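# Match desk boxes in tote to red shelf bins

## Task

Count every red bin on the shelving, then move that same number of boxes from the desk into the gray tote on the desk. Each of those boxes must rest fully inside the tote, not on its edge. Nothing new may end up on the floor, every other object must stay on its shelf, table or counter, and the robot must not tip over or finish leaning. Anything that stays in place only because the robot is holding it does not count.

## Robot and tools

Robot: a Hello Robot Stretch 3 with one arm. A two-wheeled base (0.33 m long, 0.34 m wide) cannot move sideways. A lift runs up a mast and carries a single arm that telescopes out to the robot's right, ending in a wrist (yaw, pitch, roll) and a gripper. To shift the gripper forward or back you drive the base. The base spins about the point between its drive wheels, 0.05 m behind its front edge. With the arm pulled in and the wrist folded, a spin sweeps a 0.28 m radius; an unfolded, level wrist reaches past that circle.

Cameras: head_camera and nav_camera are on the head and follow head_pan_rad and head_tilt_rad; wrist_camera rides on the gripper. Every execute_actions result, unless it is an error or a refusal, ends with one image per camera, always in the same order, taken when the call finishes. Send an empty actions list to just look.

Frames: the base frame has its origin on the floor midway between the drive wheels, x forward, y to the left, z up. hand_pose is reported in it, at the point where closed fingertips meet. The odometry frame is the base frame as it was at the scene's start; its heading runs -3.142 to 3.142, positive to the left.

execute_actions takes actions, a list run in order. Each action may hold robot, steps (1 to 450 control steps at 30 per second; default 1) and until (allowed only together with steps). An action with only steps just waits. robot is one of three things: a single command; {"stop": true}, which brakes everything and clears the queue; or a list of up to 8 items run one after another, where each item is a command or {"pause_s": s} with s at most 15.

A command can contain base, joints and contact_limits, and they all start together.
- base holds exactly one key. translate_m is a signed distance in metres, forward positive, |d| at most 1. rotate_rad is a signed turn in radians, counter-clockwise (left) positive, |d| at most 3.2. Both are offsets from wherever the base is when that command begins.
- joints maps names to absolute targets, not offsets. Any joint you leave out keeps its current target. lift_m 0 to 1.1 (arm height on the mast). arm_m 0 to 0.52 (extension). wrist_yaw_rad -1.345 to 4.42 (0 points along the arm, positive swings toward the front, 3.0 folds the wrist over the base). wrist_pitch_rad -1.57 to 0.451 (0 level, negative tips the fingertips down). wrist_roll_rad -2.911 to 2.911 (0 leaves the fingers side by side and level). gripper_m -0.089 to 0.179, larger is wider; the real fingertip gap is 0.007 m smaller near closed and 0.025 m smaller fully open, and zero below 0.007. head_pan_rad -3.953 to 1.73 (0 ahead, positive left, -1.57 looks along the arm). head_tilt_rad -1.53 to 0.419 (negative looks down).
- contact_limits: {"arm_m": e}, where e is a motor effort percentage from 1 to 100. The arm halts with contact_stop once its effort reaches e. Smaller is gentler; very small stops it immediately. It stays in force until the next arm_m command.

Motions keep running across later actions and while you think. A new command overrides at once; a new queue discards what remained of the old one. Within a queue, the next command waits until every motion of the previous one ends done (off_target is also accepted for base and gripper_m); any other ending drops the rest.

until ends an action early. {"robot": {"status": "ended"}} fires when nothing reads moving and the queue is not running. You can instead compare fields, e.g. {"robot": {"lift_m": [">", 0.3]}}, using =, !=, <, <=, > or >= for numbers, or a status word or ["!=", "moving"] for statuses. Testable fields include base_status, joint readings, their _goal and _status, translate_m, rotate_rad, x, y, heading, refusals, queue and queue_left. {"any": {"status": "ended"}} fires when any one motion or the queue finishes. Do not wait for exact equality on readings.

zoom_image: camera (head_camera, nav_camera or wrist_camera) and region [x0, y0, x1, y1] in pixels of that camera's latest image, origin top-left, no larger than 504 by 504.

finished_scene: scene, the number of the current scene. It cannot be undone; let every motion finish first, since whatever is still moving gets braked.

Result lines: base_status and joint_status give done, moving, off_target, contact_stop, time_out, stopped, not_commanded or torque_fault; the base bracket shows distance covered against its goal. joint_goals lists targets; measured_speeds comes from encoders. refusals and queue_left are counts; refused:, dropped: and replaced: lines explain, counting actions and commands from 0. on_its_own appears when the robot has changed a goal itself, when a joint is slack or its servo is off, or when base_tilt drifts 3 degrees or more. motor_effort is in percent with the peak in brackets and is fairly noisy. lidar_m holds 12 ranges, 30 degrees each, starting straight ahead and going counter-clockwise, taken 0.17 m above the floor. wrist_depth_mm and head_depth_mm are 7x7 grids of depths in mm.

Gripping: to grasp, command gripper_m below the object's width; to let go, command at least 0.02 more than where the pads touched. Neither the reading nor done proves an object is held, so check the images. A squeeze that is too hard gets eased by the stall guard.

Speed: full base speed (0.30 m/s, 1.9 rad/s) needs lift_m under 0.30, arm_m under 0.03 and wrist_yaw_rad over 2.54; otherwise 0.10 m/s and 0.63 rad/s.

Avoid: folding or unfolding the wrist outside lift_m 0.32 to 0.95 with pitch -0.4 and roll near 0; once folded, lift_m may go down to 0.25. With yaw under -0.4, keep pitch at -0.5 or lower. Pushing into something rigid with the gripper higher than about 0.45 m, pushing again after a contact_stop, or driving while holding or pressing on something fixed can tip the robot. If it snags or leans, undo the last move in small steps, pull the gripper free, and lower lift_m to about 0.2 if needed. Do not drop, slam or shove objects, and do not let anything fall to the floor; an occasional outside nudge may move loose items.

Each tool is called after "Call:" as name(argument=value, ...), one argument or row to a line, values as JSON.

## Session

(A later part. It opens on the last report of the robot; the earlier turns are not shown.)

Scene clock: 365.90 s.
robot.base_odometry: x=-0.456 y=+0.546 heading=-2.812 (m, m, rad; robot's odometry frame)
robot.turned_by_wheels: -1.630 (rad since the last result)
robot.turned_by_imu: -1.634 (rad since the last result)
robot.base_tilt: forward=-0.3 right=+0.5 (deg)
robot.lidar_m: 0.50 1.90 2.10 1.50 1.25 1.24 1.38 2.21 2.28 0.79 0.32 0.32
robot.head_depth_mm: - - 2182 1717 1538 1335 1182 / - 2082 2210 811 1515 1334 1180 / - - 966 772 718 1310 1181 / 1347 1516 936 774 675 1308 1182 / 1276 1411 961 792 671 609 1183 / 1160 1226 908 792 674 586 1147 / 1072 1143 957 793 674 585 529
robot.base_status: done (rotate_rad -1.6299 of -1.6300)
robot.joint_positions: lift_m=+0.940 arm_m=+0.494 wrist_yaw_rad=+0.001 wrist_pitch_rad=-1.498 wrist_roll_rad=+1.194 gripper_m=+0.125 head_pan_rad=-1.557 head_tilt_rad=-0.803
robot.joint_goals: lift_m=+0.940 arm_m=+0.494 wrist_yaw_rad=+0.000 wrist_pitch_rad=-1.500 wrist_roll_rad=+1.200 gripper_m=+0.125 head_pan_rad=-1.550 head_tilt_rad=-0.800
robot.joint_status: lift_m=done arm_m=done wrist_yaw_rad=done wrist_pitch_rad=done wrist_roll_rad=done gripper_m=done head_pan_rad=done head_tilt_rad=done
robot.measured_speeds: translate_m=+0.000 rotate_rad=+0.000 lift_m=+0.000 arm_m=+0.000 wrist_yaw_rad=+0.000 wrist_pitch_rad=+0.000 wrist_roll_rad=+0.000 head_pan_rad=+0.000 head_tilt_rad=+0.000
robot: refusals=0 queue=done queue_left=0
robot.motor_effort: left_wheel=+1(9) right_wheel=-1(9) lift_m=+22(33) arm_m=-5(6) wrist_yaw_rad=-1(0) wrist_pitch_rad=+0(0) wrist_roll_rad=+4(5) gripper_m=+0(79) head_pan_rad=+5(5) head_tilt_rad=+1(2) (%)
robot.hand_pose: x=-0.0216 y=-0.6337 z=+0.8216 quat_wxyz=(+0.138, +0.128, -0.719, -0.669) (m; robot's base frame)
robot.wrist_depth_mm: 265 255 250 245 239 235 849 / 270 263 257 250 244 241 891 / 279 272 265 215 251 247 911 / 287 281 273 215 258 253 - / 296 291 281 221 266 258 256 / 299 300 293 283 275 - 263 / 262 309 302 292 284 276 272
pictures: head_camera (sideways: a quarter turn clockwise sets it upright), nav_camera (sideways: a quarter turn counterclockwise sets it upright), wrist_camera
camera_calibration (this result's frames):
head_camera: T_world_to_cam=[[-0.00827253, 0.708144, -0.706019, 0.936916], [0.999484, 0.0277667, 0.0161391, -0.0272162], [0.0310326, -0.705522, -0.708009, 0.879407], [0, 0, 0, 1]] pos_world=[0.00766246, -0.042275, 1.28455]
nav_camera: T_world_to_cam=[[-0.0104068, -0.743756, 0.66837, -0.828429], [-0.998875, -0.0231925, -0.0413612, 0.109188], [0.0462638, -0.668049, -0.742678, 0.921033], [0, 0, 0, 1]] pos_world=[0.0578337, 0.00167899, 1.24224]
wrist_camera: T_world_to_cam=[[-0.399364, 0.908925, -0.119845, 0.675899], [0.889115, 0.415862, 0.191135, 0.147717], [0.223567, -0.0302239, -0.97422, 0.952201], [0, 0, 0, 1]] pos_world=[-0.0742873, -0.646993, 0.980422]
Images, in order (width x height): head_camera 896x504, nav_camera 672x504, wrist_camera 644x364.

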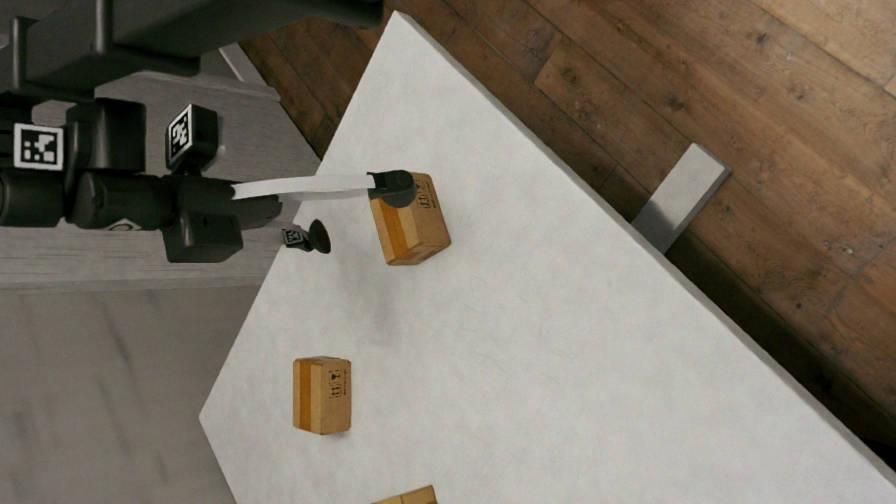

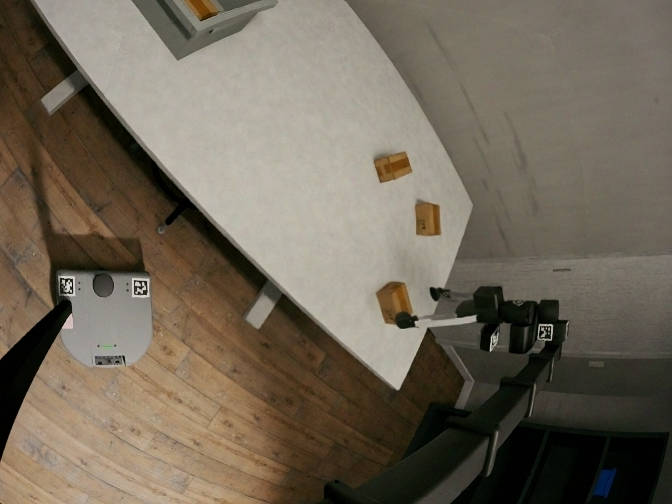

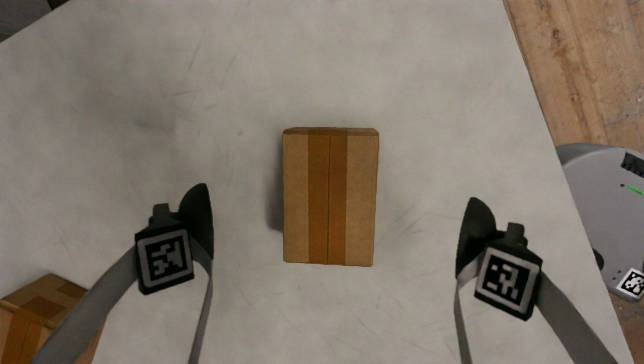

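Call:
execute_actions(
  actions=[
    {"robot":[{"base":{"rotate_rad":0.008},"joints":{"arm_m":0.505,"lift_m":0.91}},{"joints":{"lift_m":0.864}}],"steps":200,"until":{"robot":{"status":"ended"}}},
  ],
)

Scene clock: 371.40 s.
robot.base_odometry: x=-0.456 y=+0.546 heading=-2.804 (m, m, rad; robot's odometry frame)
robot.turned_by_wheels: +0.008 (rad since the last result)
robot.turned_by_imu: +0.009 (rad since the last result)
robot.base_tilt: forward=-0.4 right=+0.5 (deg)
robot.lidar_m: 0.50 1.92 2.10 1.50 1.25 1.24 1.39 2.21 2.28 0.80 0.32 0.32
robot.head_depth_mm: 1959 2400 - - 1503 1335 1186 / 1662 - 2116 814 1497 1331 1185 / 1465 - 932 773 720 1312 1183 / 1360 1519 929 773 673 1311 1179 / 1263 1396 962 792 674 608 1183 / 1157 1226 906 793 674 586 1123 / 1068 1142 962 792 673 584 527
robot.base_status: done (rotate_rad +0.0081 of +0.0080)
robot.joint_positions: lift_m=+0.864 arm_m=+0.505 wrist_yaw_rad=+0.001 wrist_pitch_rad=-1.498 wrist_roll_rad=+1.194 gripper_m=+0.125 head_pan_rad=-1.557 head_tilt_rad=-0.803
robot.joint_goals: lift_m=+0.864 arm_m=+0.505 wrist_yaw_rad=+0.000 wrist_pitch_rad=-1.500 wrist_roll_rad=+1.200 gripper_m=+0.125 head_pan_rad=-1.550 head_tilt_rad=-0.800
robot.joint_status: lift_m=done arm_m=done wrist_yaw_rad=done wrist_pitch_rad=done wrist_roll_rad=done gripper_m=done head_pan_rad=done head_tilt_rad=done
robot.measured_speeds: translate_m=+0.000 rotate_rad=+0.000 lift_m=+0.000 arm_m=+0.000 wrist_yaw_rad=+0.000 wrist_pitch_rad=+0.000 wrist_roll_rad=+0.000 head_pan_rad=+0.000 head_tilt_rad=+0.000
robot: refusals=0 queue=done queue_left=0
robot.motor_effort: left_wheel=+3(6) right_wheel=-1(6) lift_m=+23(25) arm_m=+5(5) wrist_yaw_rad=-1(1) wrist_pitch_rad=+0(0) wrist_roll_rad=+4(4) gripper_m=+0(0) head_pan_rad=+5(4) head_tilt_rad=+2(2) (%)
robot.hand_pose: x=-0.0216 y=-0.6441 z=+0.7456 quat_wxyz=(+0.138, +0.128, -0.719, -0.669) (m; robot's base frame)
robot.wrist_depth_mm: 185 181 176 172 168 165 162 / 191 186 182 177 173 169 166 / 197 192 188 180 176 173 170 / 203 199 193 137 136 178 175 / 211 206 199 142 140 182 180 / 218 213 206 146 191 - 186 / 226 219 213 207 201 196 190
pictures: head_camera (sideways: a quarter turn clockwise sets it upright), nav_camera (sideways: a quarter turn counterclockwise sets it upright), wrist_camera
camera_calibration (this result's frames):
head_camera: T_world_to_cam=[[-0.00827234, 0.708143, -0.70602, 0.936917], [0.999484, 0.0277665, 0.0161391, -0.0272162], [0.0310325, -0.705523, -0.708008, 0.879406], [0, 0, 0, 1]] pos_world=[0.00766245, -0.042275, 1.28455]
nav_camera: T_world_to_cam=[[-0.010407, -0.743755, 0.668372, -0.82843], [-0.998875, -0.0231923, -0.0413612, 0.109188], [0.0462637, -0.66805, -0.742677, 0.921032], [0, 0, 0, 1]] pos_world=[0.0578337, 0.00167889, 1.24224]
wrist_camera: T_world_to_cam=[[-0.399265, 0.908965, -0.119874, 0.676271], [0.889159, 0.415771, 0.19113, 0.166504], [0.223571, -0.0302759, -0.974217, 0.877808], [0, 0, 0, 1]] pos_world=[-0.0742899, -0.657358, 0.90442]
Images, in order (width x height): head_camera 896x504, nav_camera 672x504, wrist_camera 644x364.

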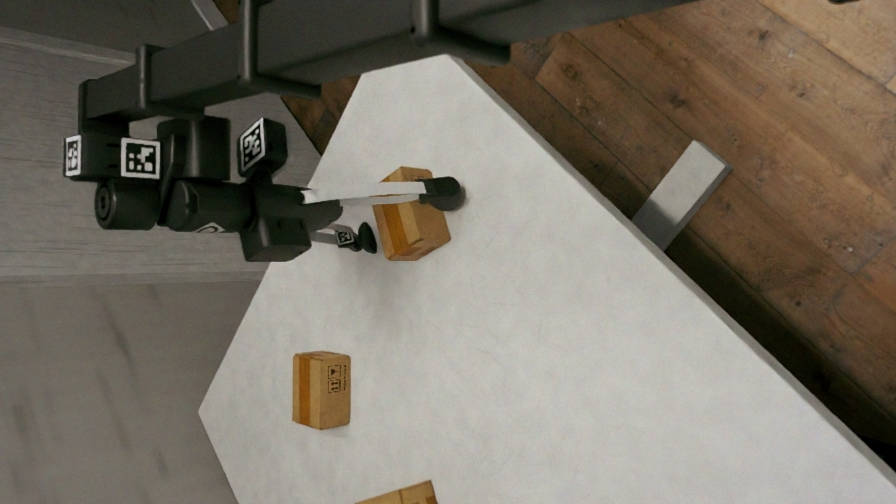

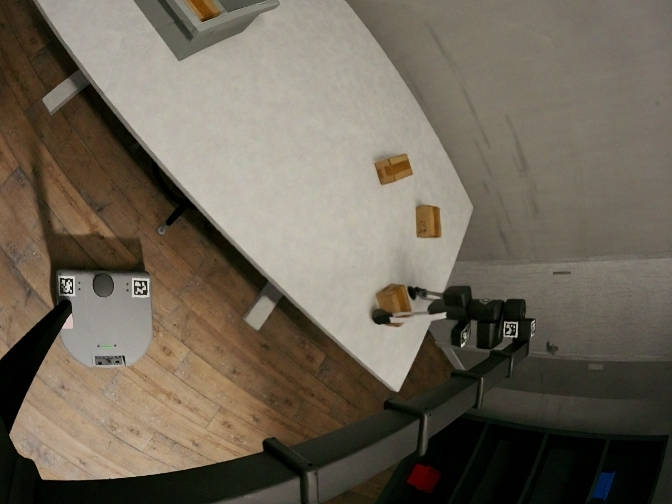

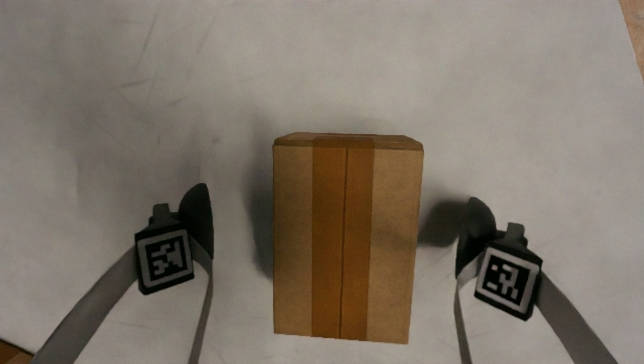

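Call:
execute_actions(
  actions=[
    {"robot":[{"joints":{"gripper_m":0.035}},{"joints":{"lift_m":1.03}}],"steps":200,"until":{"robot":{"lift_m":[">",0.93]}}},
    {"robot":{"base":{"rotate_rad":1.485},"joints":{"lift_m":1.03,"arm_m":0.4225,"wrist_roll_rad":-0.88}},"steps":300,"until":{"robot":{"status":"ended"}}},
  ],
)

Scene clock: 379.37 s.
robot.base_odometry: x=-0.456 y=+0.546 heading=-1.319 (m, m, rad; robot's odometry frame)
robot.turned_by_wheels: +1.485 (rad since the last result)
robot.turned_by_imu: +1.492 (rad since the last result)
robot.base_tilt: forward=-0.4 right=+0.5 (deg)
robot.lidar_m: 1.60 1.26 1.24 1.34 2.00 2.21 0.79 0.61 0.32 0.50 0.89 2.10
robot.head_depth_mm: 985 1088 965 792 676 586 524 / 1064 1150 960 737 675 586 546 / - - 608 719 660 585 1161 / 1174 1226 803 700 674 608 1189 / 1288 1369 794 734 673 1287 1178 / 1397 1594 962 774 687 1332 1182 / 1537 1817 962 790 1438 1320 1180
robot.base_status: done (rotate_rad +1.4849 of +1.4850)
robot.joint_positions: lift_m=+1.030 arm_m=+0.423 wrist_yaw_rad=+0.001 wrist_pitch_rad=-1.498 wrist_roll_rad=-0.874 gripper_m=+0.035 head_pan_rad=-1.557 head_tilt_rad=-0.803
robot.joint_goals: lift_m=+1.030 arm_m=+0.422 wrist_yaw_rad=+0.000 wrist_pitch_rad=-1.500 wrist_roll_rad=-0.880 gripper_m=+0.035 head_pan_rad=-1.550 head_tilt_rad=-0.800
robot.joint_status: lift_m=done arm_m=done wrist_yaw_rad=done wrist_pitch_rad=done wrist_roll_rad=done gripper_m=done head_pan_rad=done head_tilt_rad=done
robot.measured_speeds: translate_m=+0.000 rotate_rad=+0.000 lift_m=+0.000 arm_m=+0.000 wrist_yaw_rad=+0.000 wrist_pitch_rad=+0.000 wrist_roll_rad=+0.000 head_pan_rad=+0.000 head_tilt_rad=+0.000
robot: refusals=0 queue=done queue_left=0
robot.motor_effort: left_wheel=-2(8) right_wheel=+2(11) lift_m=+33(35) arm_m=-5(5) wrist_yaw_rad=-3(1) wrist_pitch_rad=-1(1) wrist_roll_rad=-4(5) gripper_m=-12(87) head_pan_rad=+5(4) head_tilt_rad=+1(1) (%)
robot.hand_pose: x=-0.0215 y=-0.5624 z=+0.9112 quat_wxyz=(+0.688, +0.640, -0.249, -0.233) (m; robot's base frame)
robot.wrist_depth_mm: - 329 253 232 320 237 326 / - 336 258 238 323 330 334 / - 345 302 294 315 344 345 / - 357 266 134 249 354 356 / - 367 239 139 137 366 366 / - 380 261 143 142 373 380 / - 392 391 149 392 391 389
pictures: head_camera (sideways: a quarter turn clockwise sets it upright), nav_camera (sideways: a quarter turn counterclockwise sets it upright), wrist_camera
camera_calibration (this result's frames):
head_camera: T_world_to_cam=[[-0.00827252, 0.708143, -0.70602, 0.936917], [0.999484, 0.0277667, 0.0161391, -0.0272162], [0.0310327, -0.705522, -0.708008, 0.879406], [0, 0, 0, 1]] pos_world=[0.00766246, -0.042275, 1.28455]
nav_camera: T_world_to_cam=[[-0.0104068, -0.743755, 0.668371, -0.82843], [-0.998875, -0.0231926, -0.0413612, 0.109188], [0.0462638, -0.66805, -0.742677, 0.921032], [0, 0, 0, 1]] pos_world=[0.0578337, 0.00167892, 1.24224]
wrist_camera: T_world_to_cam=[[-0.614306, -0.789062, 0.00294099, -0.449613], [-0.776013, 0.604814, 0.178897, 0.182489], [-0.14294, 0.107616, -0.983863, 1.12004], [0, 0, 0, 1]] pos_world=[0.0255126, -0.585678, 1.07064]
Images, in order (width x height): head_camera 896x504, nav_camera 672x504, wrist_camera 644x364.

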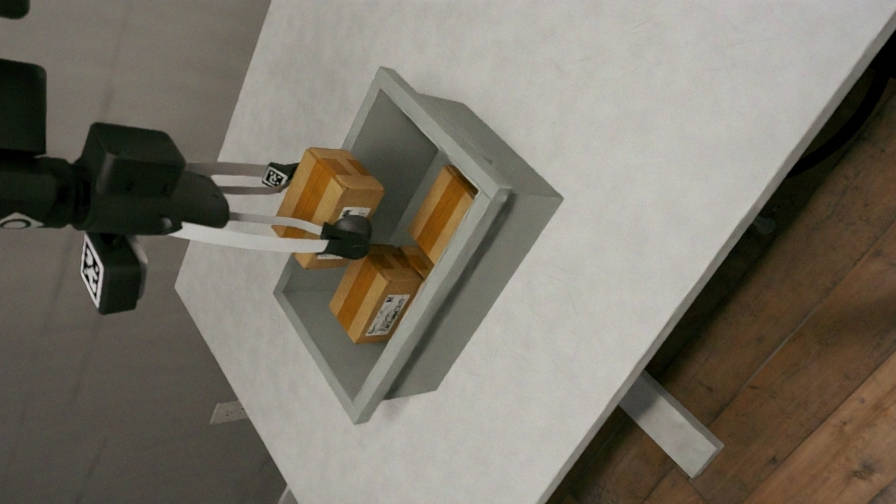

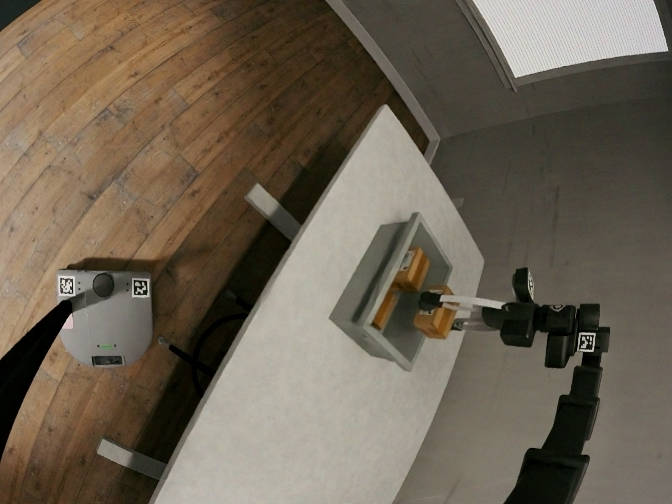

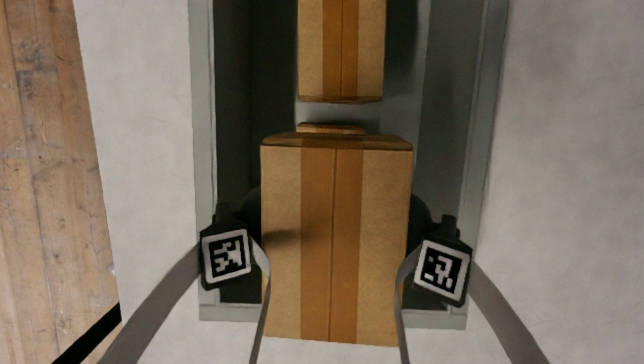

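Call:
execute_actions(
  actions=[
    {"robot":[{"joints":{"lift_m":0.921}},{"joints":{"gripper_m":0.095}},{"joints":{"lift_m":0.99}}],"steps":300,"until":{"robot":{"status":"ended"}}},
  ],
)

Scene clock: 385.00 s.
robot.base_odometry: x=-0.456 y=+0.546 heading=-1.319 (m, m, rad; robot's odometry frame)
robot.turned_by_wheels: +0.000 (rad since the last result)
robot.turned_by_imu: +0.001 (rad since the last result)
robot.base_tilt: forward=-0.4 right=+0.6 (deg)
robot.lidar_m: 1.60 1.26 1.24 1.34 2.00 2.20 0.79 0.61 0.32 0.50 0.89 2.10
robot.head_depth_mm: 1011 1089 965 794 675 586 523 / - 1142 963 738 674 588 546 / - - 788 684 659 586 1161 / 1195 1180 803 682 672 609 1180 / 1294 1351 796 737 673 1290 1179 / 1402 1596 961 773 685 1330 1179 / 1538 1824 962 789 1441 1326 1180
robot.base_status: done (rotate_rad +1.4849 of +1.4850)
robot.joint_positions: lift_m=+0.990 arm_m=+0.423 wrist_yaw_rad=+0.001 wrist_pitch_rad=-1.498 wrist_roll_rad=-0.874 gripper_m=+0.095 head_pan_rad=-1.557 head_tilt_rad=-0.803
robot.joint_goals: lift_m=+0.990 arm_m=+0.422 wrist_yaw_rad=+0.000 wrist_pitch_rad=-1.500 wrist_roll_rad=-0.880 gripper_m=+0.095 head_pan_rad=-1.550 head_tilt_rad=-0.800
robot.joint_status: lift_m=done arm_m=done wrist_yaw_rad=done wrist_pitch_rad=done wrist_roll_rad=done gripper_m=done head_pan_rad=done head_tilt_rad=done
robot.measured_speeds: translate_m=+0.000 rotate_rad=+0.000 lift_m=+0.000 arm_m=+0.000 wrist_yaw_rad=+0.000 wrist_pitch_rad=+0.000 wrist_roll_rad=+0.000 head_pan_rad=+0.000 head_tilt_rad=+0.000
robot: refusals=0 queue=done queue_left=0
robot.motor_effort: left_wheel=-1(1) right_wheel=+2(2) lift_m=+32(34) arm_m=-5(5) wrist_yaw_rad=-2(2) wrist_pitch_rad=-1(0) wrist_roll_rad=-4(4) gripper_m=+0(80) head_pan_rad=+4(5) head_tilt_rad=+2(1) (%)
robot.hand_pose: x=-0.0215 y=-0.5625 z=+0.8712 quat_wxyz=(+0.688, +0.640, -0.249, -0.233) (m; robot's base frame)
robot.wrist_depth_mm: 294 288 251 194 283 199 288 / 993 296 259 199 288 197 298 / - 307 263 208 300 212 306 / - 316 268 211 309 209 316 / - 326 322 217 319 320 325 / - 335 256 266 270 333 336 / - 348 215 216 220 217 345
pictures: head_camera (sideways: a quarter turn clockwise sets it upright), nav_camera (sideways: a quarter turn counterclockwise sets it upright), wrist_camera
camera_calibration (this result's frames):
head_camera: T_world_to_cam=[[-0.0082726, 0.708143, -0.70602, 0.936917], [0.999484, 0.0277668, 0.0161391, -0.0272162], [0.0310327, -0.705523, -0.708008, 0.879406], [0, 0, 0, 1]] pos_world=[0.00766247, -0.042275, 1.28455]
nav_camera: T_world_to_cam=[[-0.0104067, -0.743755, 0.668371, -0.82843], [-0.998875, -0.0231927, -0.0413612, 0.109188], [0.0462639, -0.66805, -0.742677, 0.921032], [0, 0, 0, 1]] pos_world=[0.0578337, 0.00167892, 1.24224]
wrist_camera: T_world_to_cam=[[-0.614301, -0.789066, 0.00312766, -0.449701], [-0.776017, 0.604851, 0.178755, 0.189818], [-0.142941, 0.107382, -0.983889, 1.08061], [0, 0, 0, 1]] pos_world=[0.0255128, -0.585693, 1.03067]
Images, in order (width x height): head_camera 896x504, nav_camera 672x504, wrist_camera 644x364.

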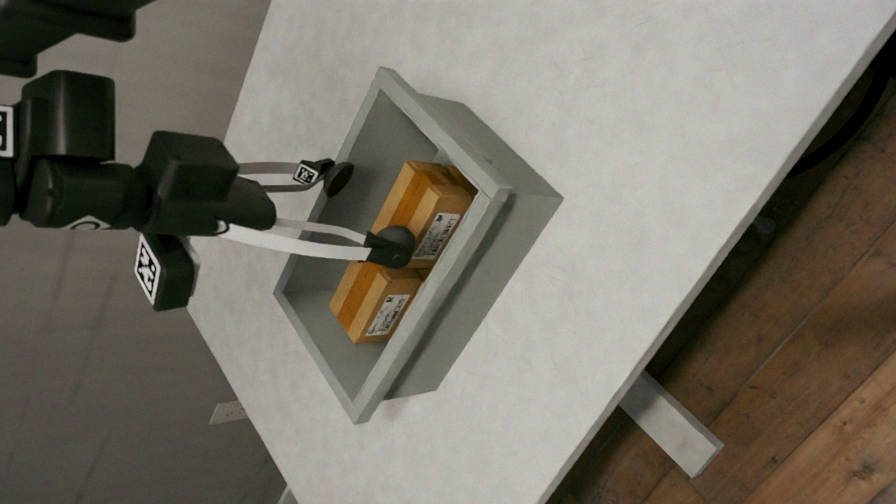

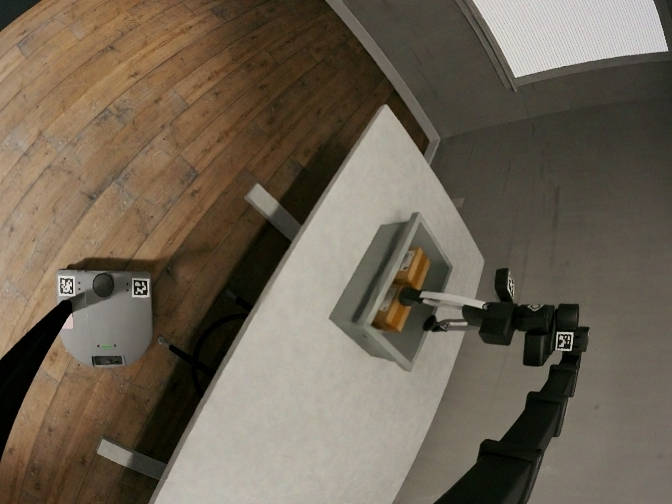

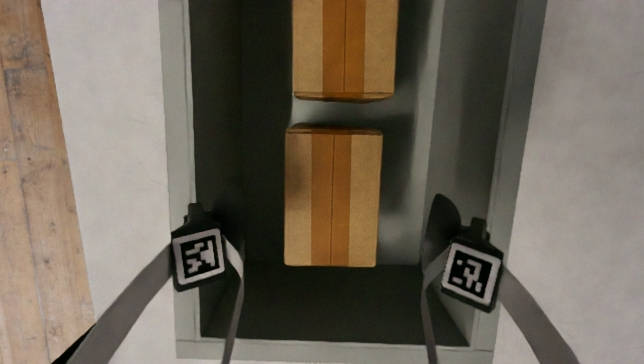

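Call:
finished_scene(
  scene=2,
)

The scene is finished: the task was done.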